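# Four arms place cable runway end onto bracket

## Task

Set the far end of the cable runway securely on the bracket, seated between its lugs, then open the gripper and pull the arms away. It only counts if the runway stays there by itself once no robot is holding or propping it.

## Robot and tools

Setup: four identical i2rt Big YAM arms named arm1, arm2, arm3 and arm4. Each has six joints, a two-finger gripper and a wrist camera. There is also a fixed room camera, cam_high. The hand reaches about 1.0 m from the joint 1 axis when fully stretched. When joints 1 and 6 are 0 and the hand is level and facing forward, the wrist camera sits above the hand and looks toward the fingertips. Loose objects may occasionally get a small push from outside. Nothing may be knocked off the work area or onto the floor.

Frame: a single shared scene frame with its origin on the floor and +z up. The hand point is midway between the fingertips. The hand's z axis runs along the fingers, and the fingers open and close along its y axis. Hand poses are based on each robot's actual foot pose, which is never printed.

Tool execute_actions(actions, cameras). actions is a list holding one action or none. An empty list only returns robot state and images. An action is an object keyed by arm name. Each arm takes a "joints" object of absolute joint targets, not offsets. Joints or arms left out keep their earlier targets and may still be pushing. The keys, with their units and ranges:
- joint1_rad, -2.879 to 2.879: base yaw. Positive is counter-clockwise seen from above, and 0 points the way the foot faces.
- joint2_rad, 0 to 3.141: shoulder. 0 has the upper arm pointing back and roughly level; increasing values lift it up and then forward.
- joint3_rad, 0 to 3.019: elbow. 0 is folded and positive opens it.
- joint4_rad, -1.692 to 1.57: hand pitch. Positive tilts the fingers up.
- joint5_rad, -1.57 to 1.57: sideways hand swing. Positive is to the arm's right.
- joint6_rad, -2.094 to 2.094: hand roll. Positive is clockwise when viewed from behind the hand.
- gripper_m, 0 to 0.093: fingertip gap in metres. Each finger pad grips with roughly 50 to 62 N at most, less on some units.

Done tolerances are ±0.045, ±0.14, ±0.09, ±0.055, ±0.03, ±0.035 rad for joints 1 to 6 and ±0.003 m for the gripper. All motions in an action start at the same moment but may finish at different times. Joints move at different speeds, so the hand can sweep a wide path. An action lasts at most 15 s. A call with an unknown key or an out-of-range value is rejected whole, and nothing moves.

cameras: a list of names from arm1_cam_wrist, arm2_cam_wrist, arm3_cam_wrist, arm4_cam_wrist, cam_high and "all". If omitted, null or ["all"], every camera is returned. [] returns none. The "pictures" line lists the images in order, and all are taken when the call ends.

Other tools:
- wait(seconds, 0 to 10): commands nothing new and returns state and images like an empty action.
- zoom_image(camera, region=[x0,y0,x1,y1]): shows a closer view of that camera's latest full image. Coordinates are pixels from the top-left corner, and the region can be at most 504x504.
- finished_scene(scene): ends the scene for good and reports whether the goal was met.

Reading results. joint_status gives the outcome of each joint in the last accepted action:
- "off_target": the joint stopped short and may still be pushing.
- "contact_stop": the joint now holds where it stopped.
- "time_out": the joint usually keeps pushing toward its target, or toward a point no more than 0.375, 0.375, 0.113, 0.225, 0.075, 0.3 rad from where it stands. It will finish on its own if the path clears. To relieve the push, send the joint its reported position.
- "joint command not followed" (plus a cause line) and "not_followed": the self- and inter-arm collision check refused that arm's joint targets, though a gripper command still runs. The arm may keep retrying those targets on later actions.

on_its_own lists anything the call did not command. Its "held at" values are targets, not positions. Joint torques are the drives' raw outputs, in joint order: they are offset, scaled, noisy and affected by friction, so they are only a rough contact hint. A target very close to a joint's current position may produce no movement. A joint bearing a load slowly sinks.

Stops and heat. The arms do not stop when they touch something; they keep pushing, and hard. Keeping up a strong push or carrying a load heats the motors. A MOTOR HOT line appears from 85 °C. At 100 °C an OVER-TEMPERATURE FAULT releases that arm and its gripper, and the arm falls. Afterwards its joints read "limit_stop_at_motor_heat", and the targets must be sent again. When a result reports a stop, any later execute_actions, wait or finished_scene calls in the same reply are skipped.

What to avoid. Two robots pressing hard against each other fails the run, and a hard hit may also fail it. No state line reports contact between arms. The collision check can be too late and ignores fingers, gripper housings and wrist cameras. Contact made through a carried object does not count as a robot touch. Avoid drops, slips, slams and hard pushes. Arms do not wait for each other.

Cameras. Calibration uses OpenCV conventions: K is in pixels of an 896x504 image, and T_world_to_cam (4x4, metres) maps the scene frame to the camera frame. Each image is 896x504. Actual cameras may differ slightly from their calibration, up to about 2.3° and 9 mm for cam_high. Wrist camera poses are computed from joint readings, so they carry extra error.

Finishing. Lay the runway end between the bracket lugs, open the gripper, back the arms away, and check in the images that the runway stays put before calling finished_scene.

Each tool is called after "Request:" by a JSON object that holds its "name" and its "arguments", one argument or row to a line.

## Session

Request:
{"name": "execute_actions", "arguments": {
  "actions": []
}}

Scene clock: 0.00 s.
Joint torques (N m, as the arm reports them, + toward a larger angle): no reading
arm1.joint_positions: joint1_rad=-0.281 joint2_rad=+0.567 joint3_rad=+1.412 joint4_rad=-1.172 joint5_rad=-0.202 joint6_rad=-0.245 gripper_m=+0.095
arm1.joint_status: not commanded
arm1.hand: x=-0.9341 y=-0.2656 z=+1.3820 quat_wxyz=(-0.490, +0.556, -0.590, -0.321) (m; scene frame)
arm2.joint_positions: joint1_rad=+0.423 joint2_rad=+0.506 joint3_rad=+1.323 joint4_rad=-1.302 joint5_rad=+0.109 joint6_rad=+0.258 gripper_m=+0.094
arm2.joint_status: not commanded
arm2.hand: x=-0.2469 y=+0.3238 z=+1.3558 quat_wxyz=(-0.435, -0.596, -0.615, +0.280) (m; scene frame)
arm3.joint_positions: joint1_rad=+0.406 joint2_rad=+0.627 joint3_rad=+1.432 joint4_rad=-1.450 joint5_rad=-0.201 joint6_rad=+0.412 gripper_m=+0.095
arm3.joint_status: not commanded
arm3.hand: x=+0.4782 y=-0.3858 z=+1.3100 quat_wxyz=(-0.043, +0.707, -0.538, -0.457) (m; scene frame)
arm4.joint_positions: joint1_rad=-0.038 joint2_rad=+0.531 joint3_rad=+1.396 joint4_rad=-1.322 joint5_rad=+0.039 joint6_rad=-0.372 gripper_m=+0.094
arm4.joint_status: not commanded
arm4.hand: x=+1.2338 y=+0.3005 z=+1.3581 quat_wxyz=(-0.303, -0.454, -0.718, +0.432) (m; scene frame)
pictures: arm1_cam_wrist, arm2_cam_wrist, arm3_cam_wrist, arm4_cam_wrist, cam_high
camera_calibration (this result's frames):
arm1_cam_wrist: T_world_to_cam=[[0.964007, -0.190951, 0.185007, 0.590481], [-0.0491083, -0.811748, -0.581939, 0.549166], [0.261301, 0.551908, -0.791909, 1.60594], [0, 0, 0, 1]] pos_world=[-0.961892, -0.327791, 1.48209]
arm2_cam_wrist: T_world_to_cam=[[-0.975517, -0.136506, -0.17243, 0.0408956], [-0.0520739, 0.905124, -0.421946, 0.265333], [0.213669, -0.402637, -0.890073, 1.50773], [0, 0, 0, 1]] pos_world=[-0.268444, 0.372492, 1.461]
arm3_cam_wrist: T_world_to_cam=[[0.799937, 0.414746, -0.43369, 0.344568], [0.34127, -0.908885, -0.239716, -0.192456], [-0.493595, 0.043752, -0.86859, 1.51107], [0, 0, 0, 1]] pos_world=[0.535903, -0.383941, 1.4158]
arm4_cam_wrist: T_world_to_cam=[[-0.91442, -0.212641, 0.344412, 0.720899], [-0.352669, 0.836143, -0.420106, 0.758785], [-0.198646, -0.505617, -0.839578, 1.65985], [0, 0, 0, 1]] pos_world=[1.25653, 0.358089, 1.46406]
Images, in order (width x height): arm1_cam_wrist 896x504, arm2_cam_wrist 896x504, arm3_cam_wrist 896x504, arm4_cam_wrist 896x504, cam_high 896x504.

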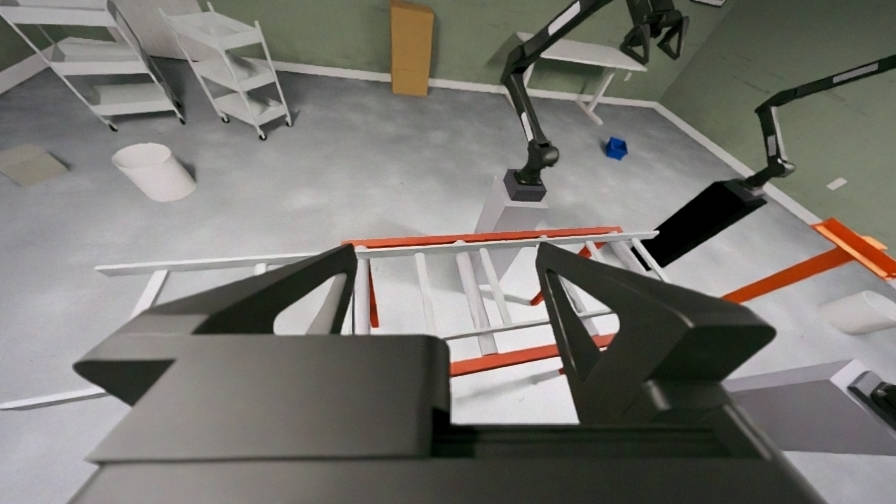

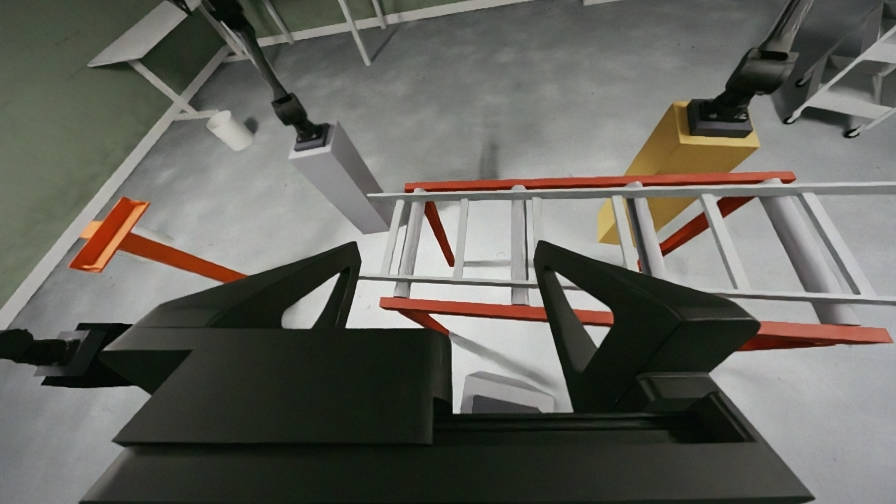

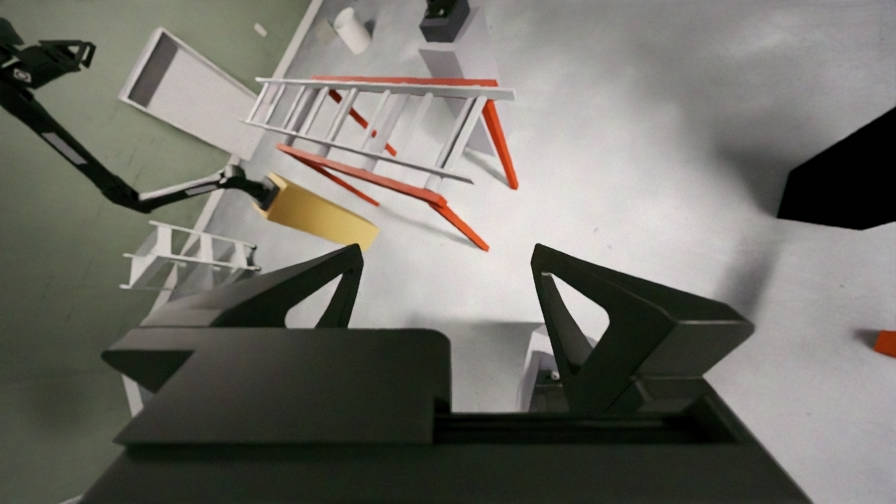

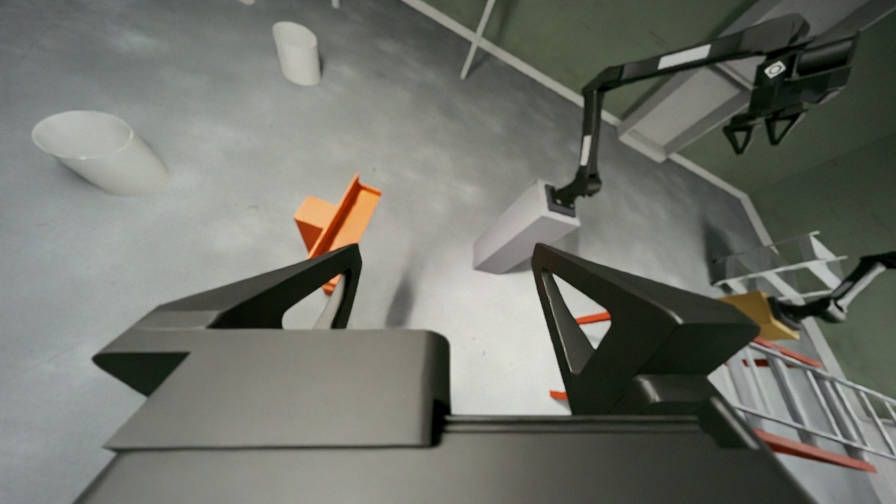

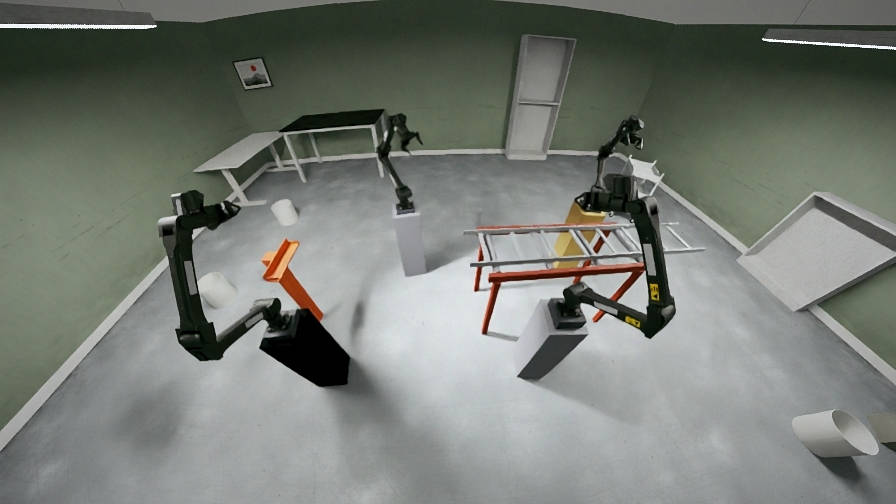

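Request:
{"name": "execute_actions", "arguments": {
  "actions": [
    {"arm3":{"joints":{"joint1_rad":0.654,"joint2_rad":1.2,"joint3_rad":2.56,"joint4_rad":-1.68,"joint5_rad":0.0,"joint6_rad":0.833}},"arm4":{"joints":{"joint1_rad":0.3,"joint2_rad":1.0,"joint3_rad":1.435,"joint4_rad":-1.5,"joint5_rad":0.0,"joint6_rad":0.0}}}
  ],
  "cameras": ["arm4_cam_wrist"]
}}

Request:
{"name": "execute_actions", "arguments": {
  "actions": [
    {"arm3":{"joints":{"joint2_rad":2.438}}}
  ],
  "cameras": ["arm3_cam_wrist"]
}}

Scene clock: 14.33 s.
Joint torques (N m, as the arm reports them, + toward a larger angle): arm1=[-1.12  3.81 11.05  2.86 -0.05  0.09] | arm2=[ 1.35  4.38  8.92  1.53  0.06 -0.01] | arm3=[ 0.35 -1.69  3.79  1.72  0.16 -0.1 ] | arm4=[ 0.89 -4.16  9.67  0.3  -0.2   0.06]
arm1.joint_positions: joint1_rad=-0.281 joint2_rad=+0.567 joint3_rad=+1.412 joint4_rad=-1.172 joint5_rad=-0.202 joint6_rad=-0.245 gripper_m=+0.095
arm1.joint_status: not commanded
arm1.hand: x=-0.9341 y=-0.2656 z=+1.3820 quat_wxyz=(-0.490, +0.556, -0.590, -0.321) (m; scene frame)
arm2.joint_positions: joint1_rad=+0.423 joint2_rad=+0.506 joint3_rad=+1.323 joint4_rad=-1.302 joint5_rad=+0.109 joint6_rad=+0.258 gripper_m=+0.094
arm2.joint_status: not commanded
arm2.hand: x=-0.2469 y=+0.3238 z=+1.3558 quat_wxyz=(-0.435, -0.596, -0.615, +0.280) (m; scene frame)
arm3.joint_positions: joint1_rad=+0.645 joint2_rad=+1.204 joint3_rad=+2.564 joint4_rad=-1.666 joint5_rad=-0.004 joint6_rad=+0.824 gripper_m=+0.095
arm3.joint_status: all done
arm3.hand: x=+0.4321 y=-0.3683 z=+1.5809 quat_wxyz=(+0.021, +0.568, -0.568, -0.595) (m; scene frame)
arm4.joint_positions: joint1_rad=+0.296 joint2_rad=+1.008 joint3_rad=+1.405 joint4_rad=-1.484 joint5_rad=+0.003 joint6_rad=-0.011 gripper_m=+0.094
arm4.joint_status: all done
arm4.hand: x=+1.3635 y=+0.1858 z=+1.2117 quat_wxyz=(-0.198, -0.521, -0.820, +0.132) (m; scene frame)
pictures: arm4_cam_wrist
camera_calibration (this result's frames):
arm4_cam_wrist: T_world_to_cam=[[-0.907438, -0.420023, 0.0116548, 1.29769], [-0.414843, 0.899967, 0.134034, 0.240465], [-0.0667865, 0.116793, -0.990908, 1.39268], [0, 0, 0, 1]] pos_world=[1.37034, 0.165993, 1.33266]
Images, in order (width x height): arm4_cam_wrist 896x504.

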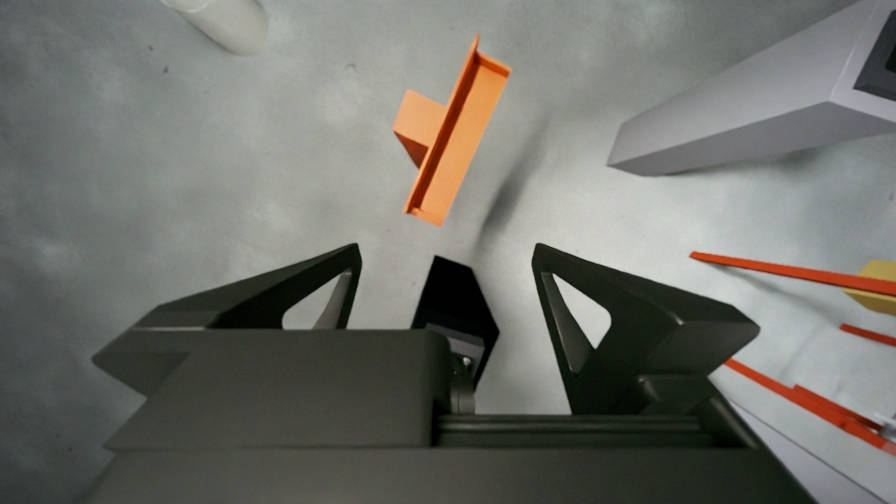

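Scene clock: 16.27 s.
Joint torques (N m, as the arm reports them, + toward a larger angle): arm1=[-1.1   3.84 11.06  2.86 -0.05  0.09] | arm2=[ 0.84  4.27  8.86  1.48  0.04 -0.04] | arm3=[  0.23 -26.93  11.85   0.26   0.21  -0.04] | arm4=[ 0.89 -4.16  9.62  0.31 -0.21  0.06]
arm1.joint_positions: joint1_rad=-0.281 joint2_rad=+0.567 joint3_rad=+1.412 joint4_rad=-1.172 joint5_rad=-0.202 joint6_rad=-0.245 gripper_m=+0.095
arm1.joint_status: not commanded
arm1.hand: x=-0.9341 y=-0.2656 z=+1.3820 quat_wxyz=(-0.490, +0.556, -0.590, -0.321) (m; scene frame)
arm2.joint_positions: joint1_rad=+0.423 joint2_rad=+0.506 joint3_rad=+1.323 joint4_rad=-1.302 joint5_rad=+0.109 joint6_rad=+0.258 gripper_m=+0.094
arm2.joint_status: not commanded
arm2.hand: x=-0.2469 y=+0.3238 z=+1.3558 quat_wxyz=(-0.435, -0.596, -0.615, +0.280) (m; scene frame)
arm3.joint_positions: joint1_rad=+0.645 joint2_rad=+2.437 joint3_rad=+2.537 joint4_rad=-1.667 joint5_rad=-0.004 joint6_rad=+0.825 gripper_m=+0.095
arm3.joint_status: all done
arm3.hand: x=+0.0839 y=-0.0387 z=+0.8950 quat_wxyz=(+0.000, +0.705, -0.709, -0.008) (m; scene frame)
arm4.joint_positions: joint1_rad=+0.296 joint2_rad=+1.008 joint3_rad=+1.405 joint4_rad=-1.484 joint5_rad=+0.003 joint6_rad=-0.011 gripper_m=+0.094
arm4.joint_status: not commanded
arm4.hand: x=+1.3635 y=+0.1858 z=+1.2117 quat_wxyz=(-0.198, -0.521, -0.820, +0.132) (m; scene frame)
pictures: arm3_cam_wrist
camera_calibration (this result's frames):
arm3_cam_wrist: T_world_to_cam=[[0.999865, -0.0104729, -0.0126548, -0.0739893], [-0.0016103, -0.829177, 0.558983, -0.524941], [-0.0163472, -0.558887, -0.829082, 0.842127], [0, 0, 0, 1]] pos_world=[0.0869004, 0.03461, 0.990689]
Images, in order (width x height): arm3_cam_wrist 896x504.

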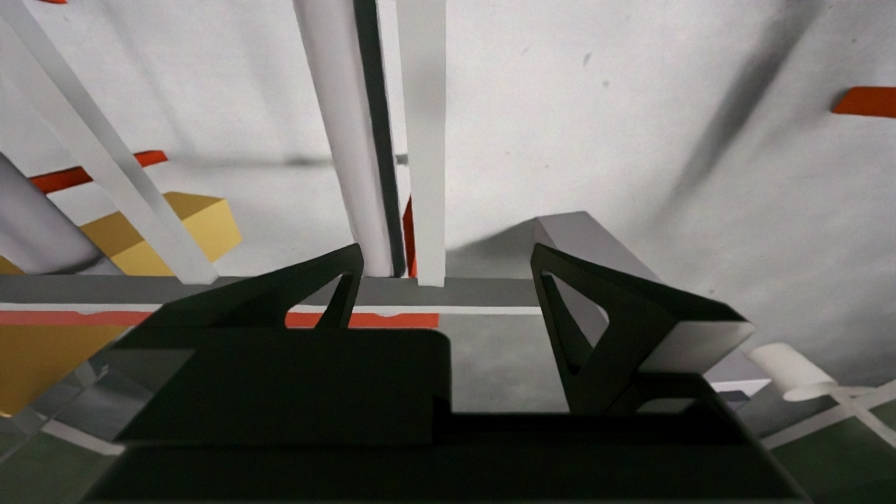

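Request:
{"name": "execute_actions", "arguments": {
  "actions": [
    {"arm3":{"joints":{"joint1_rad":0.668,"joint2_rad":2.49,"joint3_rad":2.42,"joint4_rad":-1.487,"joint6_rad":0.85,"gripper_m":0.06}}}
  ],
  "cameras": ["arm3_cam_wrist"]
}}

Scene clock: 30.60 s.
Joint torques (N m, as the arm reports them, + toward a larger angle): arm1=[-1.14  3.82 11.05  2.87 -0.05  0.08] | arm2=[ 1.35  4.41  8.95  1.46  0.08 -0.01] | arm3=[  0.25 -28.3   10.02   1.34   0.21  -0.04] | arm4=[ 0.85 -4.19  9.62  0.3  -0.2   0.06]
arm1.joint_positions: joint1_rad=-0.281 joint2_rad=+0.567 joint3_rad=+1.412 joint4_rad=-1.172 joint5_rad=-0.202 joint6_rad=-0.245 gripper_m=+0.095
arm1.joint_status: not commanded
arm1.hand: x=-0.9341 y=-0.2656 z=+1.3820 quat_wxyz=(-0.490, +0.556, -0.590, -0.321) (m; scene frame)
arm2.joint_positions: joint1_rad=+0.423 joint2_rad=+0.506 joint3_rad=+1.323 joint4_rad=-1.302 joint5_rad=+0.109 joint6_rad=+0.258 gripper_m=+0.094
arm2.joint_status: not commanded
arm2.hand: x=-0.2469 y=+0.3238 z=+1.3558 quat_wxyz=(-0.435, -0.596, -0.615, +0.280) (m; scene frame)
arm3.joint_positions: joint1_rad=+0.659 joint2_rad=+2.497 joint3_rad=+2.420 joint4_rad=-1.502 joint5_rad=-0.004 joint6_rad=+0.841 gripper_m=+0.060
arm3.joint_status: all done
arm3.hand: x=+0.0699 y=-0.0396 z=+0.8071 quat_wxyz=(+0.000, +0.704, -0.710, -0.001) (m; scene frame)
arm4.joint_positions: joint1_rad=+0.296 joint2_rad=+1.008 joint3_rad=+1.405 joint4_rad=-1.484 joint5_rad=+0.003 joint6_rad=-0.011 gripper_m=+0.094
arm4.joint_status: not commanded
arm4.hand: x=+1.3635 y=+0.1858 z=+1.2117 quat_wxyz=(-0.198, -0.521, -0.820, +0.132) (m; scene frame)
pictures: arm3_cam_wrist
camera_calibration (this result's frames):
arm3_cam_wrist: T_world_to_cam=[[0.999908, -0.0132604, -0.00297678, -0.0690742], [-0.00924441, -0.824194, 0.566232, -0.481635], [-0.00996189, -0.566153, -0.82424, 0.763833], [0, 0, 0, 1]] pos_world=[0.0722246, 0.0345694, 0.902094]
Images, in order (width x height): arm3_cam_wrist 896x504.

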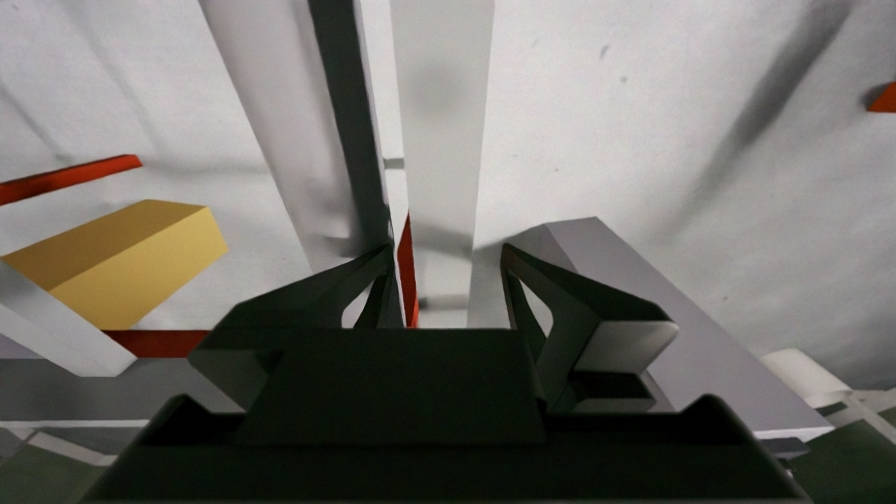

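Request:
{"name": "execute_actions", "arguments": {
  "actions": [
    {"arm3":{"joints":{"gripper_m":0.0}}}
  ],
  "cameras": []
}}

Request:
{"name": "execute_actions", "arguments": {
  "actions": [
    {"arm3":{"joints":{"joint1_rad":0.612,"joint2_rad":2.395,"joint3_rad":2.232,"joint4_rad":-1.40,"joint6_rad":0.785}}}
  ],
  "cameras": []
}}

Request:
{"name": "execute_actions", "arguments": {
  "actions": [
    {"arm3":{"joints":{"joint1_rad":0.55,"joint2_rad":2.272,"joint3_rad":2.008,"joint4_rad":-1.305,"joint6_rad":0.72}}}
  ],
  "cameras": []
}}

Request:
{"name": "execute_actions", "arguments": {
  "actions": [
    {"arm3":{"joints":{"joint1_rad":0.465,"joint2_rad":2.145,"joint3_rad":1.785,"joint4_rad":-1.205,"joint6_rad":0.63}}}
  ],
  "cameras": ["arm3_cam_wrist"]
}}

Scene clock: 41.83 s.
Joint torques (N m, as the arm reports them, + toward a larger angle): arm1=[-1.09  3.83 11.05  2.89 -0.05  0.09] | arm2=[ 1.17  4.55  9.01  1.52  0.08 -0.02] | arm3=[  0.13 -28.03   9.73   1.09   0.24  -0.07] | arm4=[ 0.86 -4.2   9.65  0.29 -0.2   0.06]
arm1.joint_positions: joint1_rad=-0.281 joint2_rad=+0.567 joint3_rad=+1.412 joint4_rad=-1.172 joint5_rad=-0.202 joint6_rad=-0.245 gripper_m=+0.095
arm1.joint_status: not commanded
arm1.hand: x=-0.9341 y=-0.2656 z=+1.3820 quat_wxyz=(-0.490, +0.556, -0.590, -0.321) (m; scene frame)
arm2.joint_positions: joint1_rad=+0.423 joint2_rad=+0.506 joint3_rad=+1.323 joint4_rad=-1.302 joint5_rad=+0.109 joint6_rad=+0.258 gripper_m=+0.094
arm2.joint_status: not commanded
arm2.hand: x=-0.2469 y=+0.3238 z=+1.3558 quat_wxyz=(-0.435, -0.596, -0.615, +0.280) (m; scene frame)
arm3.joint_positions: joint1_rad=+0.660 joint2_rad=+2.497 joint3_rad=+2.420 joint4_rad=-1.496 joint5_rad=-0.004 joint6_rad=+0.845 gripper_m=+0.025
arm3.joint_status: gripper_m off_target (ended at +0.025, target +0.000)
arm3.hand: x=+0.0680 y=-0.0395 z=+0.8071 quat_wxyz=(+0.001, +0.703, -0.711, -0.004) (m; scene frame)
arm4.joint_positions: joint1_rad=+0.296 joint2_rad=+1.008 joint3_rad=+1.405 joint4_rad=-1.484 joint5_rad=+0.003 joint6_rad=-0.011 gripper_m=+0.094
arm4.joint_status: not commanded
arm4.hand: x=+1.3635 y=+0.1858 z=+1.2117 quat_wxyz=(-0.198, -0.521, -0.820, +0.132) (m; scene frame)
pictures: none
No camera images: the call's "cameras" was empty. Leave "cameras" out to get every camera's image.

Scene clock: 42.97 s.
Joint torques (N m, as the arm reports them, + toward a larger angle): arm1=[-1.14  3.83 11.04  2.87 -0.05  0.09] | arm2=[ 0.93  4.52  8.96  1.46  0.04 -0.02] | arm3=[ -1.38 -26.6    9.75   1.4    0.37  -0.33] | arm4=[ 0.87 -4.14  9.64  0.3  -0.2   0.06]
arm1.joint_positions: joint1_rad=-0.281 joint2_rad=+0.567 joint3_rad=+1.412 joint4_rad=-1.172 joint5_rad=-0.202 joint6_rad=-0.245 gripper_m=+0.095
arm1.joint_status: not commanded
arm1.hand: x=-0.9341 y=-0.2656 z=+1.3820 quat_wxyz=(-0.490, +0.556, -0.590, -0.321) (m; scene frame)
arm2.joint_positions: joint1_rad=+0.423 joint2_rad=+0.506 joint3_rad=+1.323 joint4_rad=-1.302 joint5_rad=+0.109 joint6_rad=+0.258 gripper_m=+0.094
arm2.joint_status: not commanded
arm2.hand: x=-0.2469 y=+0.3238 z=+1.3558 quat_wxyz=(-0.435, -0.596, -0.615, +0.280) (m; scene frame)
arm3.joint_positions: joint1_rad=+0.626 joint2_rad=+2.398 joint3_rad=+2.230 joint4_rad=-1.416 joint5_rad=-0.007 joint6_rad=+0.809 gripper_m=+0.025
arm3.joint_status: all done
arm3.hand: x=+0.1036 y=-0.0392 z=+0.8057 quat_wxyz=(+0.002, +0.704, -0.711, +0.001) (m; scene frame)
arm4.joint_positions: joint1_rad=+0.296 joint2_rad=+1.008 joint3_rad=+1.405 joint4_rad=-1.484 joint5_rad=+0.003 joint6_rad=-0.011 gripper_m=+0.094
arm4.joint_status: not commanded
arm4.hand: x=+1.3635 y=+0.1858 z=+1.2117 quat_wxyz=(-0.198, -0.521, -0.820, +0.132) (m; scene frame)
pictures: none
No camera images: the call's "cameras" was empty. Leave "cameras" out to get every camera's image.

Scene clock: 44.23 s.
Joint torques (N m, as the arm reports them, + toward a larger angle): arm1=[-1.16  3.83 11.06  2.86 -0.05  0.09] | arm2=[1.05 4.74 8.92 1.5  0.04 0.  ] | arm3=[ -1.31 -24.7   10.5    1.53   0.58  -0.33] | arm4=[ 0.86 -4.14  9.63  0.29 -0.21  0.06]
arm1.joint_positions: joint1_rad=-0.281 joint2_rad=+0.567 joint3_rad=+1.412 joint4_rad=-1.172 joint5_rad=-0.202 joint6_rad=-0.245 gripper_m=+0.095
arm1.joint_status: not commanded
arm1.hand: x=-0.9341 y=-0.2656 z=+1.3820 quat_wxyz=(-0.490, +0.556, -0.590, -0.321) (m; scene frame)
arm2.joint_positions: joint1_rad=+0.423 joint2_rad=+0.506 joint3_rad=+1.323 joint4_rad=-1.302 joint5_rad=+0.109 joint6_rad=+0.258 gripper_m=+0.094
arm2.joint_status: not commanded
arm2.hand: x=-0.2469 y=+0.3238 z=+1.3558 quat_wxyz=(-0.435, -0.596, -0.615, +0.280) (m; scene frame)
arm3.joint_positions: joint1_rad=+0.562 joint2_rad=+2.271 joint3_rad=+1.995 joint4_rad=-1.326 joint5_rad=-0.012 joint6_rad=+0.744 gripper_m=+0.025
arm3.joint_status: all done
arm3.hand: x=+0.1642 y=-0.0389 z=+0.8046 quat_wxyz=(+0.005, +0.704, -0.710, +0.009) (m; scene frame)
arm4.joint_positions: joint1_rad=+0.296 joint2_rad=+1.008 joint3_rad=+1.405 joint4_rad=-1.484 joint5_rad=+0.003 joint6_rad=-0.011 gripper_m=+0.094
arm4.joint_status: not commanded
arm4.hand: x=+1.3635 y=+0.1858 z=+1.2117 quat_wxyz=(-0.198, -0.521, -0.820, +0.132) (m; scene frame)
pictures: none
No camera images: the call's "cameras" was empty. Leave "cameras" out to get every camera's image.

Scene clock: 45.63 s.
Joint torques (N m, as the arm reports them, + toward a larger angle): arm1=[-1.12  3.85 11.05  2.88 -0.05  0.09] | arm2=[ 1.09  4.22  8.94  1.51  0.05 -0.01] | arm3=[ -1.08 -22.54  10.9    1.61   0.56  -0.33] | arm4=[ 0.9  -4.24  9.63  0.32 -0.2   0.05]
arm1.joint_positions: joint1_rad=-0.281 joint2_rad=+0.567 joint3_rad=+1.412 joint4_rad=-1.172 joint5_rad=-0.202 joint6_rad=-0.245 gripper_m=+0.095
arm1.joint_status: not commanded
arm1.hand: x=-0.9341 y=-0.2656 z=+1.3820 quat_wxyz=(-0.490, +0.556, -0.590, -0.321) (m; scene frame)
arm2.joint_positions: joint1_rad=+0.423 joint2_rad=+0.506 joint3_rad=+1.323 joint4_rad=-1.302 joint5_rad=+0.109 joint6_rad=+0.258 gripper_m=+0.094
arm2.joint_status: not commanded
arm2.hand: x=-0.2469 y=+0.3238 z=+1.3558 quat_wxyz=(-0.435, -0.596, -0.615, +0.280) (m; scene frame)
arm3.joint_positions: joint1_rad=+0.474 joint2_rad=+2.143 joint3_rad=+1.764 joint4_rad=-1.228 joint5_rad=-0.011 joint6_rad=+0.655 gripper_m=+0.025
arm3.joint_status: all done
arm3.hand: x=+0.2390 y=-0.0388 z=+0.8031 quat_wxyz=(+0.006, +0.704, -0.710, +0.011) (m; scene frame)
arm4.joint_positions: joint1_rad=+0.296 joint2_rad=+1.008 joint3_rad=+1.405 joint4_rad=-1.484 joint5_rad=+0.003 joint6_rad=-0.011 gripper_m=+0.094
arm4.joint_status: not commanded
arm4.hand: x=+1.3635 y=+0.1858 z=+1.2117 quat_wxyz=(-0.198, -0.521, -0.820, +0.132) (m; scene frame)
pictures: arm3_cam_wrist
camera_calibration (this result's frames):
arm3_cam_wrist: T_world_to_cam=[[0.999915, -0.0114373, 0.00620133, -0.245461], [-0.0128979, -0.808899, 0.587806, -0.49301], [-0.00170664, -0.587836, -0.808978, 0.747608], [0, 0, 0, 1]] pos_world=[0.240357, 0.0378683, 0.896115]
Images, in order (width x height): arm3_cam_wrist 896x504.

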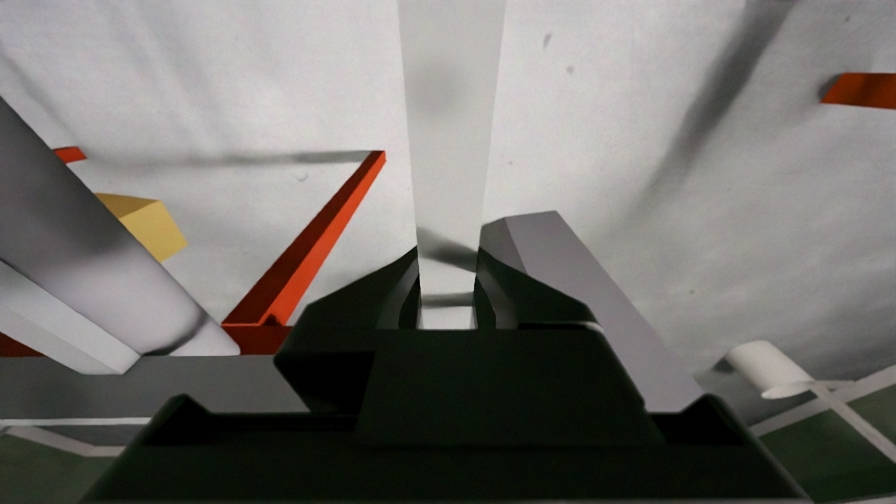

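Request:
{"name": "execute_actions", "arguments": {
  "actions": [
    {"arm3":{"joints":{"joint1_rad":0.325,"joint2_rad":2.006,"joint3_rad":1.56,"joint4_rad":-1.115,"joint6_rad":0.485}},"arm4":{"joints":{"joint1_rad":-0.4,"joint2_rad":1.2,"joint3_rad":1.9,"joint6_rad":-0.4}}}
  ],
  "cameras": []
}}

Request:
{"name": "execute_actions", "arguments": {
  "actions": [
    {"arm3":{"joints":{"joint1_rad":0.165,"joint2_rad":1.912,"joint3_rad":1.41,"joint4_rad":-1.055,"joint6_rad":0.325}},"arm4":{"joints":{"joint1_rad":-0.955,"joint2_rad":1.4,"joint3_rad":2.33,"joint4_rad":-1.52,"joint6_rad":-0.835}}}
  ],
  "cameras": []
}}

Request:
{"name": "execute_actions", "arguments": {
  "actions": [
    {"arm3":{"joints":{"joint1_rad":-0.035,"joint2_rad":1.855,"joint3_rad":1.32,"joint4_rad":-1.025,"joint6_rad":0.125}}}
  ],
  "cameras": []
}}

Request:
{"name": "execute_actions", "arguments": {
  "actions": [
    {"arm3":{"joints":{"joint1_rad":-0.299,"joint2_rad":1.85,"joint3_rad":1.315,"joint4_rad":-1.03,"joint6_rad":-0.14}}}
  ],
  "cameras": ["cam_high"]
}}

Request:
{"name": "execute_actions", "arguments": {
  "actions": [
    {"arm3":{"joints":{"gripper_m":0.09}}}
  ],
  "cameras": []
}}

Request:
{"name": "execute_actions", "arguments": {
  "actions": [
    {"arm3":{"joints":{"joint3_rad":1.9,"joint4_rad":-1.355}}}
  ],
  "cameras": []
}}

Request:
{"name": "execute_actions", "arguments": {
  "actions": [
    {"arm3":{"joints":{"joint1_rad":0.485,"joint2_rad":2.10,"joint6_rad":0.665}}}
  ],
  "cameras": ["arm3_cam_wrist","cam_high"]
}}

Scene clock: 62.43 s.
Joint torques (N m, as the arm reports them, + toward a larger angle): arm1=[-1.13  3.77 11.06  2.88 -0.05  0.09] | arm2=[ 1.04  4.64  8.86  1.5   0.03 -0.05] | arm3=[ -0.09 -20.51  11.43   1.2    0.35  -0.25] | arm4=[ 0.42 -5.67 10.17  0.78 -0.13 -0.19]
arm1.joint_positions: joint1_rad=-0.281 joint2_rad=+0.567 joint3_rad=+1.412 joint4_rad=-1.172 joint5_rad=-0.202 joint6_rad=-0.245 gripper_m=+0.095
arm1.joint_status: not commanded
arm1.hand: x=-0.9341 y=-0.2656 z=+1.3820 quat_wxyz=(-0.490, +0.556, -0.590, -0.321) (m; scene frame)
arm2.joint_positions: joint1_rad=+0.423 joint2_rad=+0.506 joint3_rad=+1.323 joint4_rad=-1.302 joint5_rad=+0.109 joint6_rad=+0.258 gripper_m=+0.094
arm2.joint_status: not commanded
arm2.hand: x=-0.2469 y=+0.3238 z=+1.3558 quat_wxyz=(-0.435, -0.596, -0.615, +0.280) (m; scene frame)
arm3.joint_positions: joint1_rad=+0.321 joint2_rad=+2.006 joint3_rad=+1.529 joint4_rad=-1.127 joint5_rad=-0.007 joint6_rad=+0.500 gripper_m=+0.025
arm3.joint_status: all done
arm3.hand: x=+0.3471 y=-0.0351 z=+0.8014 quat_wxyz=(+0.007, +0.705, -0.709, +0.009) (m; scene frame)
arm4.joint_positions: joint1_rad=-0.398 joint2_rad=+1.199 joint3_rad=+1.853 joint4_rad=-1.490 joint5_rad=+0.001 joint6_rad=-0.389 gripper_m=+0.094
arm4.joint_status: all done
arm4.hand: x=+1.1124 y=+0.0979 z=+1.3532 quat_wxyz=(-0.156, -0.618, -0.700, +0.323) (m; scene frame)
pictures: none
No camera images: the call's "cameras" was empty. Leave "cameras" out to get every camera's image.

Scene clock: 64.10 s.
Joint torques (N m, as the arm reports them, + toward a larger angle): arm1=[-1.12  3.85 11.06  2.86 -0.05  0.09] | arm2=[ 1.07  4.65  8.93  1.56  0.08 -0.01] | arm3=[  0.15 -19.25  10.93   1.29   0.18  -0.24] | arm4=[ 0.95 -7.21  8.54  0.88 -0.14 -0.12]
arm1.joint_positions: joint1_rad=-0.281 joint2_rad=+0.567 joint3_rad=+1.412 joint4_rad=-1.172 joint5_rad=-0.202 joint6_rad=-0.245 gripper_m=+0.095
arm1.joint_status: not commanded
arm1.hand: x=-0.9341 y=-0.2656 z=+1.3820 quat_wxyz=(-0.490, +0.556, -0.590, -0.321) (m; scene frame)
arm2.joint_positions: joint1_rad=+0.423 joint2_rad=+0.506 joint3_rad=+1.323 joint4_rad=-1.302 joint5_rad=+0.109 joint6_rad=+0.258 gripper_m=+0.094
arm2.joint_status: not commanded
arm2.hand: x=-0.2469 y=+0.3238 z=+1.3558 quat_wxyz=(-0.435, -0.596, -0.615, +0.280) (m; scene frame)
arm3.joint_positions: joint1_rad=+0.159 joint2_rad=+1.916 joint3_rad=+1.382 joint4_rad=-1.069 joint5_rad=-0.004 joint6_rad=+0.339 gripper_m=+0.025
arm3.joint_status: all done
arm3.hand: x=+0.4452 y=-0.0351 z=+0.8003 quat_wxyz=(+0.007, +0.705, -0.709, +0.008) (m; scene frame)
arm4.joint_positions: joint1_rad=-0.959 joint2_rad=+1.400 joint3_rad=+2.291 joint4_rad=-1.507 joint5_rad=+0.001 joint6_rad=-0.824 gripper_m=+0.094
arm4.joint_status: all done
arm4.hand: x=+0.8797 y=+0.1838 z=+1.4661 quat_wxyz=(+0.021, -0.629, -0.627, +0.459) (m; scene frame)
pictures: none
No camera images: the call's "cameras" was empty. Leave "cameras" out to get every camera's image.

Scene clock: 65.93 s.
Joint torques (N m, as the arm reports them, + toward a larger angle): arm1=[-1.1   3.85 11.05  2.87 -0.05  0.08] | arm2=[ 1.    4.45  8.92  1.61  0.06 -0.04] | arm3=[ -0.02 -18.63  10.17   1.26   0.03  -0.25] | arm4=[ 0.95 -7.02  8.62  0.9  -0.15 -0.13]
arm1.joint_positions: joint1_rad=-0.281 joint2_rad=+0.567 joint3_rad=+1.412 joint4_rad=-1.172 joint5_rad=-0.202 joint6_rad=-0.245 gripper_m=+0.095
arm1.joint_status: not commanded
arm1.hand: x=-0.9341 y=-0.2656 z=+1.3820 quat_wxyz=(-0.490, +0.556, -0.590, -0.321) (m; scene frame)
arm2.joint_positions: joint1_rad=+0.423 joint2_rad=+0.506 joint3_rad=+1.323 joint4_rad=-1.302 joint5_rad=+0.109 joint6_rad=+0.258 gripper_m=+0.094
arm2.joint_status: not commanded
arm2.hand: x=-0.2469 y=+0.3238 z=+1.3558 quat_wxyz=(-0.435, -0.596, -0.615, +0.280) (m; scene frame)
arm3.joint_positions: joint1_rad=-0.038 joint2_rad=+1.863 joint3_rad=+1.299 joint4_rad=-1.038 joint5_rad=-0.002 joint6_rad=+0.140 gripper_m=+0.025
arm3.joint_status: all done
arm3.hand: x=+0.5512 y=-0.0337 z=+0.7999 quat_wxyz=(+0.008, +0.705, -0.709, +0.006) (m; scene frame)
arm4.joint_positions: joint1_rad=-0.959 joint2_rad=+1.400 joint3_rad=+2.291 joint4_rad=-1.507 joint5_rad=+0.001 joint6_rad=-0.824 gripper_m=+0.094
arm4.joint_status: not commanded
arm4.hand: x=+0.8797 y=+0.1838 z=+1.4661 quat_wxyz=(+0.021, -0.629, -0.627, +0.459) (m; scene frame)
pictures: none
No camera images: the call's "cameras" was empty. Leave "cameras" out to get every camera's image.

Scene clock: 67.90 s.
Joint torques (N m, as the arm reports them, + toward a larger angle): arm1=[-1.11  3.81 11.05  2.86 -0.05  0.09] | arm2=[ 0.84  4.72  8.92  1.47  0.07 -0.03] | arm3=[ -0.79 -18.97   9.63   1.01  -0.18  -0.32] | arm4=[ 0.93 -7.05  8.64  0.91 -0.14 -0.14]
arm1.joint_positions: joint1_rad=-0.281 joint2_rad=+0.567 joint3_rad=+1.412 joint4_rad=-1.172 joint5_rad=-0.202 joint6_rad=-0.245 gripper_m=+0.095
arm1.joint_status: not commanded
arm1.hand: x=-0.9341 y=-0.2656 z=+1.3820 quat_wxyz=(-0.490, +0.556, -0.590, -0.321) (m; scene frame)
arm2.joint_positions: joint1_rad=+0.423 joint2_rad=+0.506 joint3_rad=+1.323 joint4_rad=-1.302 joint5_rad=+0.109 joint6_rad=+0.258 gripper_m=+0.094
arm2.joint_status: not commanded
arm2.hand: x=-0.2469 y=+0.3238 z=+1.3558 quat_wxyz=(-0.435, -0.596, -0.615, +0.280) (m; scene frame)
arm3.joint_positions: joint1_rad=-0.291 joint2_rad=+1.862 joint3_rad=+1.300 joint4_rad=-1.037 joint5_rad=+0.002 joint6_rad=-0.117 gripper_m=+0.025
arm3.joint_status: all done
arm3.hand: x=+0.6813 y=-0.0320 z=+0.7997 quat_wxyz=(+0.009, +0.707, -0.707, +0.004) (m; scene frame)
arm4.joint_positions: joint1_rad=-0.959 joint2_rad=+1.400 joint3_rad=+2.291 joint4_rad=-1.507 joint5_rad=+0.001 joint6_rad=-0.824 gripper_m=+0.094
arm4.joint_status: not commanded
arm4.hand: x=+0.8797 y=+0.1838 z=+1.4661 quat_wxyz=(+0.021, -0.629, -0.627, +0.459) (m; scene frame)
pictures: cam_high
Images, in order (width x height): cam_high 896x504.

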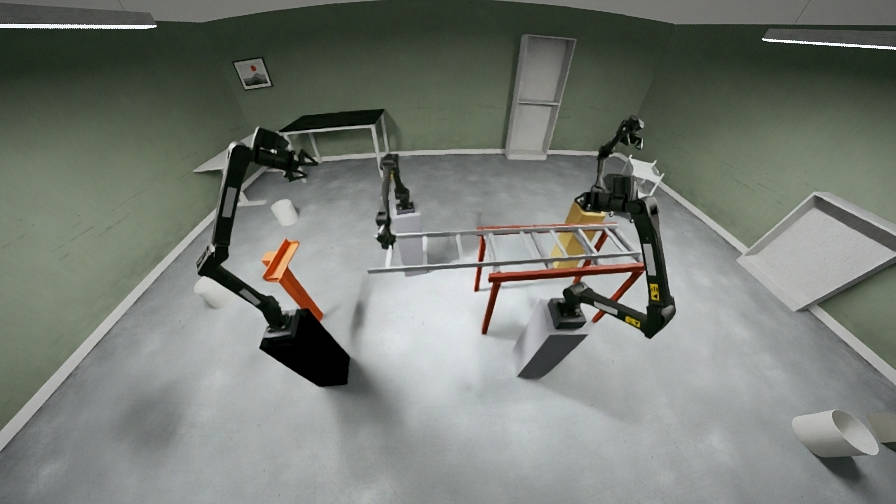

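Scene clock: 68.60 s.
Joint torques (N m, as the arm reports them, + toward a larger angle): arm1=[-1.15  3.9  11.06  2.86 -0.05  0.09] | arm2=[ 0.92  4.94  8.82  1.56  0.04 -0.01] | arm3=[ -0.55 -18.63   9.69   1.04  -0.18  -0.22] | arm4=[ 0.91 -7.11  8.64  0.89 -0.14 -0.13]
arm1.joint_positions: joint1_rad=-0.281 joint2_rad=+0.567 joint3_rad=+1.412 joint4_rad=-1.172 joint5_rad=-0.202 joint6_rad=-0.245 gripper_m=+0.095
arm1.joint_status: not commanded
arm1.hand: x=-0.9341 y=-0.2656 z=+1.3820 quat_wxyz=(-0.490, +0.556, -0.590, -0.321) (m; scene frame)
arm2.joint_positions: joint1_rad=+0.423 joint2_rad=+0.506 joint3_rad=+1.323 joint4_rad=-1.302 joint5_rad=+0.109 joint6_rad=+0.258 gripper_m=+0.094
arm2.joint_status: not commanded
arm2.hand: x=-0.2469 y=+0.3238 z=+1.3558 quat_wxyz=(-0.435, -0.596, -0.615, +0.280) (m; scene frame)
arm3.joint_positions: joint1_rad=-0.291 joint2_rad=+1.860 joint3_rad=+1.300 joint4_rad=-1.037 joint5_rad=+0.002 joint6_rad=-0.131 gripper_m=+0.090
arm3.joint_status: all done
arm3.hand: x=+0.6813 y=-0.0318 z=+0.8008 quat_wxyz=(+0.008, +0.712, -0.702, +0.003) (m; scene frame)
arm4.joint_positions: joint1_rad=-0.959 joint2_rad=+1.400 joint3_rad=+2.291 joint4_rad=-1.507 joint5_rad=+0.001 joint6_rad=-0.824 gripper_m=+0.094
arm4.joint_status: not commanded
arm4.hand: x=+0.8797 y=+0.1838 z=+1.4661 quat_wxyz=(+0.021, -0.629, -0.627, +0.459) (m; scene frame)
pictures: none
No camera images: the call's "cameras" was empty. Leave "cameras" out to get every camera's image.

Scene clock: 69.90 s.
Joint torques (N m, as the arm reports them, + toward a larger angle): arm1=[-1.04  3.83 11.05  2.87 -0.05  0.09] | arm2=[ 0.92  4.88  8.91  1.47  0.04 -0.02] | arm3=[ -0.76 -19.43  13.94   0.64  -0.18  -0.19] | arm4=[ 0.9  -7.2   8.64  0.9  -0.14 -0.13]
arm1.joint_positions: joint1_rad=-0.281 joint2_rad=+0.567 joint3_rad=+1.412 joint4_rad=-1.172 joint5_rad=-0.202 joint6_rad=-0.245 gripper_m=+0.095
arm1.joint_status: not commanded
arm1.hand: x=-0.9341 y=-0.2656 z=+1.3820 quat_wxyz=(-0.490, +0.556, -0.590, -0.321) (m; scene frame)
arm2.joint_positions: joint1_rad=+0.423 joint2_rad=+0.506 joint3_rad=+1.323 joint4_rad=-1.302 joint5_rad=+0.109 joint6_rad=+0.258 gripper_m=+0.094
arm2.joint_status: not commanded
arm2.hand: x=-0.2469 y=+0.3238 z=+1.3558 quat_wxyz=(-0.435, -0.596, -0.615, +0.280) (m; scene frame)
arm3.joint_positions: joint1_rad=-0.291 joint2_rad=+1.841 joint3_rad=+1.858 joint4_rad=-1.341 joint5_rad=+0.002 joint6_rad=-0.132 gripper_m=+0.090
arm3.joint_status: all done
arm3.hand: x=+0.6966 y=+0.0833 z=+1.0216 quat_wxyz=(-0.100, +0.706, -0.697, -0.081) (m; scene frame)
arm4.joint_positions: joint1_rad=-0.959 joint2_rad=+1.400 joint3_rad=+2.291 joint4_rad=-1.507 joint5_rad=+0.001 joint6_rad=-0.824 gripper_m=+0.094
arm4.joint_status: not commanded
arm4.hand: x=+0.8797 y=+0.1838 z=+1.4661 quat_wxyz=(+0.021, -0.629, -0.627, +0.459) (m; scene frame)
pictures: none
No camera images: the call's "cameras" was empty. Leave "cameras" out to get every camera's image.

Scene clock: 71.67 s.
Joint torques (N m, as the arm reports them, + toward a larger angle): arm1=[-1.14  3.8  11.04  2.87 -0.05  0.09] | arm2=[ 1.13  5.15  8.96  1.46  0.06 -0.03] | arm3=[  0.86 -23.1   12.07   0.21   0.1   -0.05] | arm4=[ 0.86 -7.15  8.63  0.89 -0.14 -0.14]
arm1.joint_positions: joint1_rad=-0.281 joint2_rad=+0.567 joint3_rad=+1.412 joint4_rad=-1.172 joint5_rad=-0.202 joint6_rad=-0.245 gripper_m=+0.095
arm1.joint_status: not commanded
arm1.hand: x=-0.9341 y=-0.2656 z=+1.3820 quat_wxyz=(-0.490, +0.556, -0.590, -0.321) (m; scene frame)
arm2.joint_positions: joint1_rad=+0.423 joint2_rad=+0.506 joint3_rad=+1.323 joint4_rad=-1.302 joint5_rad=+0.109 joint6_rad=+0.258 gripper_m=+0.094
arm2.joint_status: not commanded
arm2.hand: x=-0.2469 y=+0.3238 z=+1.3558 quat_wxyz=(-0.435, -0.596, -0.615, +0.280) (m; scene frame)
arm3.joint_positions: joint1_rad=+0.476 joint2_rad=+2.099 joint3_rad=+1.872 joint4_rad=-1.341 joint5_rad=-0.002 joint6_rad=+0.656 gripper_m=+0.090
arm3.joint_status: all done
arm3.hand: x=+0.2308 y=-0.0279 z=+0.8697 quat_wxyz=(-0.001, +0.705, -0.709, -0.008) (m; scene frame)
arm4.joint_positions: joint1_rad=-0.959 joint2_rad=+1.400 joint3_rad=+2.291 joint4_rad=-1.507 joint5_rad=+0.001 joint6_rad=-0.824 gripper_m=+0.094
arm4.joint_status: not commanded
arm4.hand: x=+0.8797 y=+0.1838 z=+1.4661 quat_wxyz=(+0.021, -0.629, -0.627, +0.459) (m; scene frame)
pictures: arm3_cam_wrist, cam_high
camera_calibration (this result's frames):
arm3_cam_wrist: T_world_to_cam=[[0.99989, -0.0101104, -0.0108412, -0.222654], [-0.00235009, -0.830189, 0.557476, -0.500157], [-0.0146366, -0.55739, -0.830122, 0.830143], [0, 0, 0, 1]] pos_world=[0.233604, 0.0452376, 0.965532]
Images, in order (width x height): arm3_cam_wrist 896x504, cam_high 896x504.

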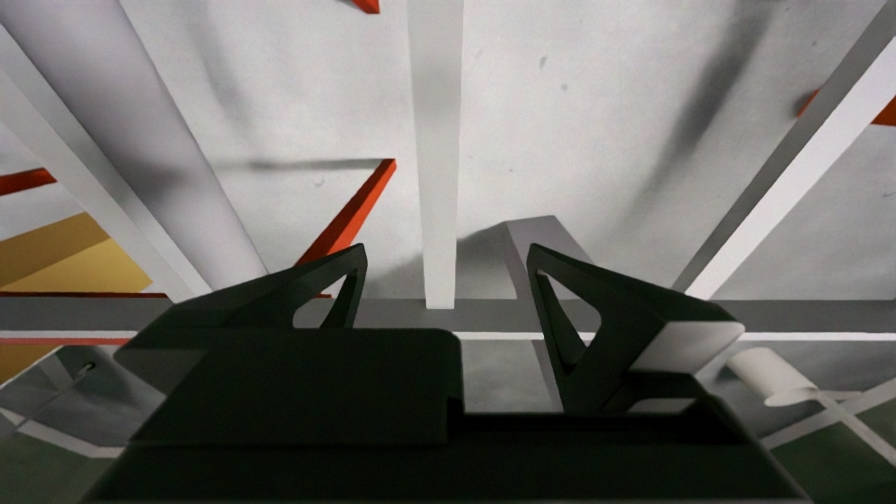

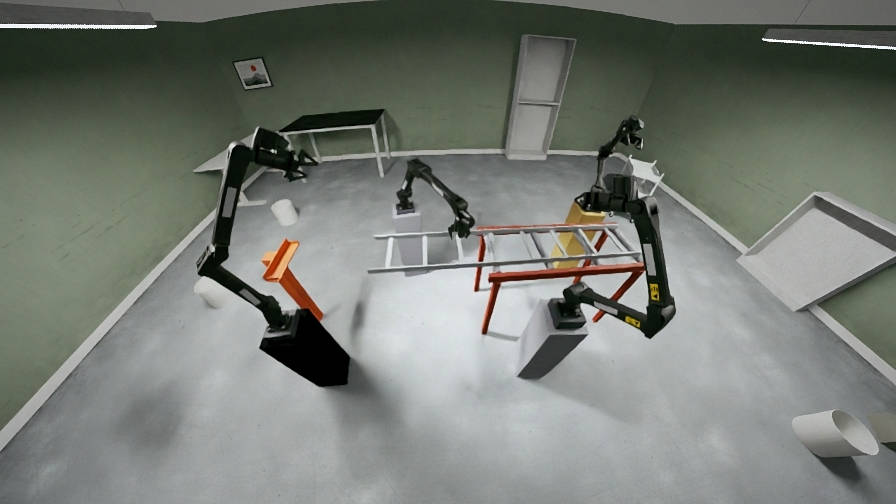

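Request:
{"name": "execute_actions", "arguments": {
  "actions": [
    {"arm3":{"joints":{"joint1_rad":0.495,"joint2_rad":2.176,"joint3_rad":1.785,"joint4_rad":-1.168}},"arm4":{"joints":{"joint1_rad":-0.968,"joint2_rad":2.33,"joint3_rad":2.35,"joint4_rad":-1.53}}}
  ],
  "cameras": ["arm4_cam_wrist"]
}}

Request:
{"name": "execute_actions", "arguments": {
  "actions": [
    {"arm3":{"joints":{"gripper_m":0.0}}}
  ],
  "cameras": []
}}

Scene clock: 77.67 s.
Joint torques (N m, as the arm reports them, + toward a larger angle): arm1=[-1.11  3.83 11.05  2.87 -0.05  0.08] | arm2=[0.77 4.38 8.88 1.56 0.05 0.  ] | arm3=[  0.45 -24.65   9.19   1.37   0.11  -0.04] | arm4=[ -0.04 -24.34   9.79  -0.36  -0.18  -0.19]
arm1.joint_positions: joint1_rad=-0.281 joint2_rad=+0.567 joint3_rad=+1.412 joint4_rad=-1.172 joint5_rad=-0.202 joint6_rad=-0.245 gripper_m=+0.095
arm1.joint_status: not commanded
arm1.hand: x=-0.9341 y=-0.2656 z=+1.3820 quat_wxyz=(-0.490, +0.556, -0.590, -0.321) (m; scene frame)
arm2.joint_positions: joint1_rad=+0.423 joint2_rad=+0.506 joint3_rad=+1.323 joint4_rad=-1.302 joint5_rad=+0.109 joint6_rad=+0.258 gripper_m=+0.094
arm2.joint_status: not commanded
arm2.hand: x=-0.2469 y=+0.3238 z=+1.3558 quat_wxyz=(-0.435, -0.596, -0.615, +0.280) (m; scene frame)
arm3.joint_positions: joint1_rad=+0.484 joint2_rad=+2.186 joint3_rad=+1.784 joint4_rad=-1.184 joint5_rad=-0.002 joint6_rad=+0.656 gripper_m=+0.090
arm3.joint_status: all done
arm3.hand: x=+0.2271 y=-0.0305 z=+0.7828 quat_wxyz=(+0.000, +0.707, -0.707, +0.002) (m; scene frame)
arm4.joint_positions: joint1_rad=-0.959 joint2_rad=+2.356 joint3_rad=+2.317 joint4_rad=-1.515 joint5_rad=+0.001 joint6_rad=-0.824 gripper_m=+0.094
arm4.joint_status: all done
arm4.hand: x=+0.6873 y=+0.0107 z=+0.8866 quat_wxyz=(+0.003, -0.708, -0.706, +0.009) (m; scene frame)
pictures: arm4_cam_wrist
camera_calibration (this result's frames):
arm4_cam_wrist: T_world_to_cam=[[-0.999786, 0.00641944, 0.0196756, 0.666113], [0.016486, 0.821754, 0.569604, -0.520728], [-0.0125119, 0.569807, -0.821683, 0.853605], [0, 0, 0, 1]] pos_world=[0.685235, -0.0627558, 0.984896]
Images, in order (width x height): arm4_cam_wrist 896x504.

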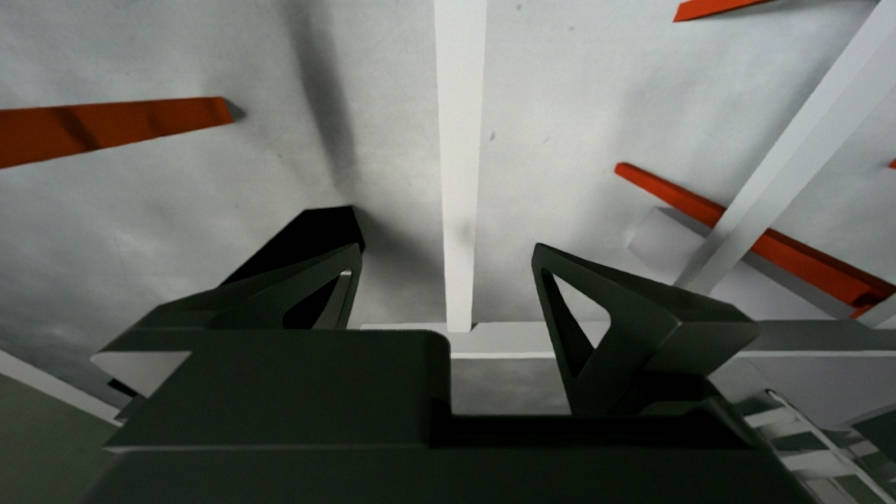

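Scene clock: 78.37 s.
Joint torques (N m, as the arm reports them, + toward a larger angle): arm1=[-1.16  3.83 11.07  2.87 -0.05  0.09] | arm2=[ 1.37  4.41  8.82  1.58  0.08 -0.02] | arm3=[  0.24 -24.19   9.15   1.07   0.19  -0.11] | arm4=[ -0.04 -23.89   9.7   -0.38  -0.18  -0.19]
arm1.joint_positions: joint1_rad=-0.281 joint2_rad=+0.567 joint3_rad=+1.412 joint4_rad=-1.172 joint5_rad=-0.202 joint6_rad=-0.245 gripper_m=+0.095
arm1.joint_status: not commanded
arm1.hand: x=-0.9341 y=-0.2656 z=+1.3820 quat_wxyz=(-0.490, +0.556, -0.590, -0.321) (m; scene frame)
arm2.joint_positions: joint1_rad=+0.423 joint2_rad=+0.506 joint3_rad=+1.323 joint4_rad=-1.302 joint5_rad=+0.109 joint6_rad=+0.258 gripper_m=+0.094
arm2.joint_status: not commanded
arm2.hand: x=-0.2469 y=+0.3238 z=+1.3558 quat_wxyz=(-0.435, -0.596, -0.615, +0.280) (m; scene frame)
arm3.joint_positions: joint1_rad=+0.487 joint2_rad=+2.186 joint3_rad=+1.784 joint4_rad=-1.176 joint5_rad=-0.004 joint6_rad=+0.664 gripper_m=+0.023
arm3.joint_status: gripper_m off_target (ended at +0.023, target +0.000)
arm3.hand: x=+0.2241 y=-0.0303 z=+0.7828 quat_wxyz=(+0.001, +0.706, -0.708, -0.002) (m; scene frame)
arm4.joint_positions: joint1_rad=-0.959 joint2_rad=+2.356 joint3_rad=+2.317 joint4_rad=-1.515 joint5_rad=+0.001 joint6_rad=-0.824 gripper_m=+0.094
arm4.joint_status: not commanded
arm4.hand: x=+0.6873 y=+0.0107 z=+0.8866 quat_wxyz=(+0.003, -0.708, -0.706, +0.009) (m; scene frame)
pictures: none
No camera images: the call's "cameras" was empty. Leave "cameras" out to get every camera's image.

Request:
{"name": "execute_actions", "arguments": {
  "actions": [
    {"arm4":{"joints":{"joint1_rad":-0.975,"joint2_rad":2.40,"joint3_rad":2.175,"joint4_rad":-1.30}}}
  ],
  "cameras": []
}}

Request:
{"name": "execute_actions", "arguments": {
  "actions": [
    {"arm4":{"joints":{"gripper_m":0.0}}}
  ],
  "cameras": ["arm4_cam_wrist"]
}}

Scene clock: 83.90 s.
Joint torques (N m, as the arm reports them, + toward a larger angle): arm1=[-1.15  3.84 11.06  2.87 -0.05  0.09] | arm2=[1.39 4.82 8.93 1.52 0.03 0.  ] | arm3=[  0.17 -24.24   9.14   1.07   0.19  -0.1 ] | arm4=[  0.08 -23.55   7.64   0.71  -0.17  -0.19]
arm1.joint_positions: joint1_rad=-0.281 joint2_rad=+0.567 joint3_rad=+1.412 joint4_rad=-1.172 joint5_rad=-0.202 joint6_rad=-0.245 gripper_m=+0.095
arm1.joint_status: not commanded
arm1.hand: x=-0.9341 y=-0.2656 z=+1.3820 quat_wxyz=(-0.490, +0.556, -0.590, -0.321) (m; scene frame)
arm2.joint_positions: joint1_rad=+0.423 joint2_rad=+0.506 joint3_rad=+1.323 joint4_rad=-1.302 joint5_rad=+0.109 joint6_rad=+0.258 gripper_m=+0.094
arm2.joint_status: not commanded
arm2.hand: x=-0.2469 y=+0.3238 z=+1.3558 quat_wxyz=(-0.435, -0.596, -0.615, +0.280) (m; scene frame)
arm3.joint_positions: joint1_rad=+0.487 joint2_rad=+2.186 joint3_rad=+1.784 joint4_rad=-1.176 joint5_rad=-0.004 joint6_rad=+0.664 gripper_m=+0.023
arm3.joint_status: not commanded
arm3.hand: x=+0.2241 y=-0.0303 z=+0.7828 quat_wxyz=(+0.001, +0.706, -0.708, -0.002) (m; scene frame)
arm4.joint_positions: joint1_rad=-0.968 joint2_rad=+2.418 joint3_rad=+2.167 joint4_rad=-1.318 joint5_rad=+0.001 joint6_rad=-0.824 gripper_m=+0.094
arm4.joint_status: all done
arm4.hand: x=+0.6844 y=+0.0173 z=+0.7868 quat_wxyz=(+0.003, -0.712, -0.703, +0.002) (m; scene frame)
pictures: none
No camera images: the call's "cameras" was empty. Leave "cameras" out to get every camera's image.

Scene clock: 84.63 s.
Joint torques (N m, as the arm reports them, + toward a larger angle): arm1=[-1.18  3.83 11.06  2.86 -0.05  0.09] | arm2=[ 1.46  4.64  8.81  1.5   0.08 -0.03] | arm3=[  0.29 -24.26   9.16   1.11   0.16  -0.11] | arm4=[  0.32 -23.59   7.63   0.14  -0.46   0.16]
arm1.joint_positions: joint1_rad=-0.281 joint2_rad=+0.567 joint3_rad=+1.412 joint4_rad=-1.172 joint5_rad=-0.202 joint6_rad=-0.245 gripper_m=+0.095
arm1.joint_status: not commanded
arm1.hand: x=-0.9341 y=-0.2656 z=+1.3820 quat_wxyz=(-0.490, +0.556, -0.590, -0.321) (m; scene frame)
arm2.joint_positions: joint1_rad=+0.423 joint2_rad=+0.506 joint3_rad=+1.323 joint4_rad=-1.302 joint5_rad=+0.109 joint6_rad=+0.258 gripper_m=+0.094
arm2.joint_status: not commanded
arm2.hand: x=-0.2469 y=+0.3238 z=+1.3558 quat_wxyz=(-0.435, -0.596, -0.615, +0.280) (m; scene frame)
arm3.joint_positions: joint1_rad=+0.486 joint2_rad=+2.186 joint3_rad=+1.783 joint4_rad=-1.177 joint5_rad=-0.003 joint6_rad=+0.664 gripper_m=+0.023
arm3.joint_status: not commanded
arm3.hand: x=+0.2249 y=-0.0303 z=+0.7827 quat_wxyz=(+0.000, +0.705, -0.709, -0.002) (m; scene frame)
arm4.joint_positions: joint1_rad=-0.973 joint2_rad=+2.418 joint3_rad=+2.167 joint4_rad=-1.300 joint5_rad=+0.008 joint6_rad=-0.856 gripper_m=+0.023
arm4.joint_status: gripper_m off_target (ended at +0.023, target +0.000)
arm4.hand: x=+0.6780 y=+0.0176 z=+0.7869 quat_wxyz=(+0.007, -0.702, -0.712, +0.011) (m; scene frame)
pictures: arm4_cam_wrist
camera_calibration (this result's frames):
arm4_cam_wrist: T_world_to_cam=[[-0.999556, -0.012982, 0.0268016, 0.653352], [0.00470362, 0.819863, 0.57254, -0.463721], [-0.0294063, 0.572412, -0.819439, 0.777262], [0, 0, 0, 1]] pos_world=[0.6781, -0.0562448, 0.884906]
Images, in order (width x height): arm4_cam_wrist 896x504.

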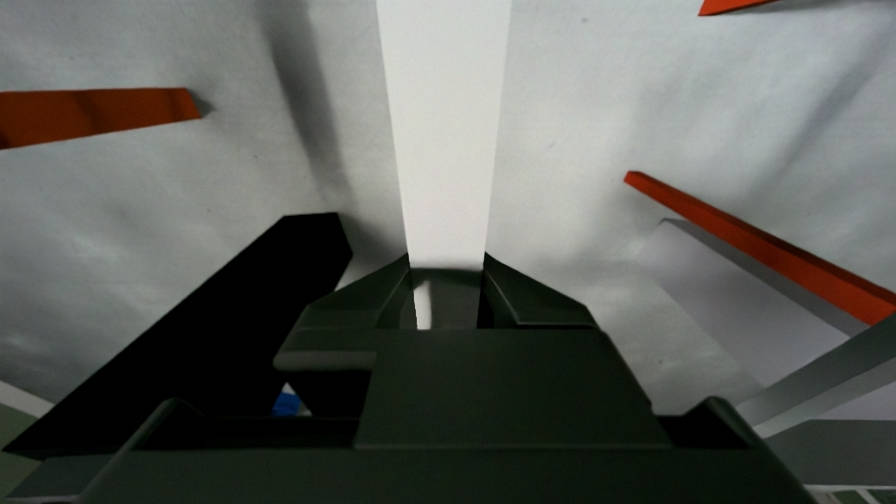

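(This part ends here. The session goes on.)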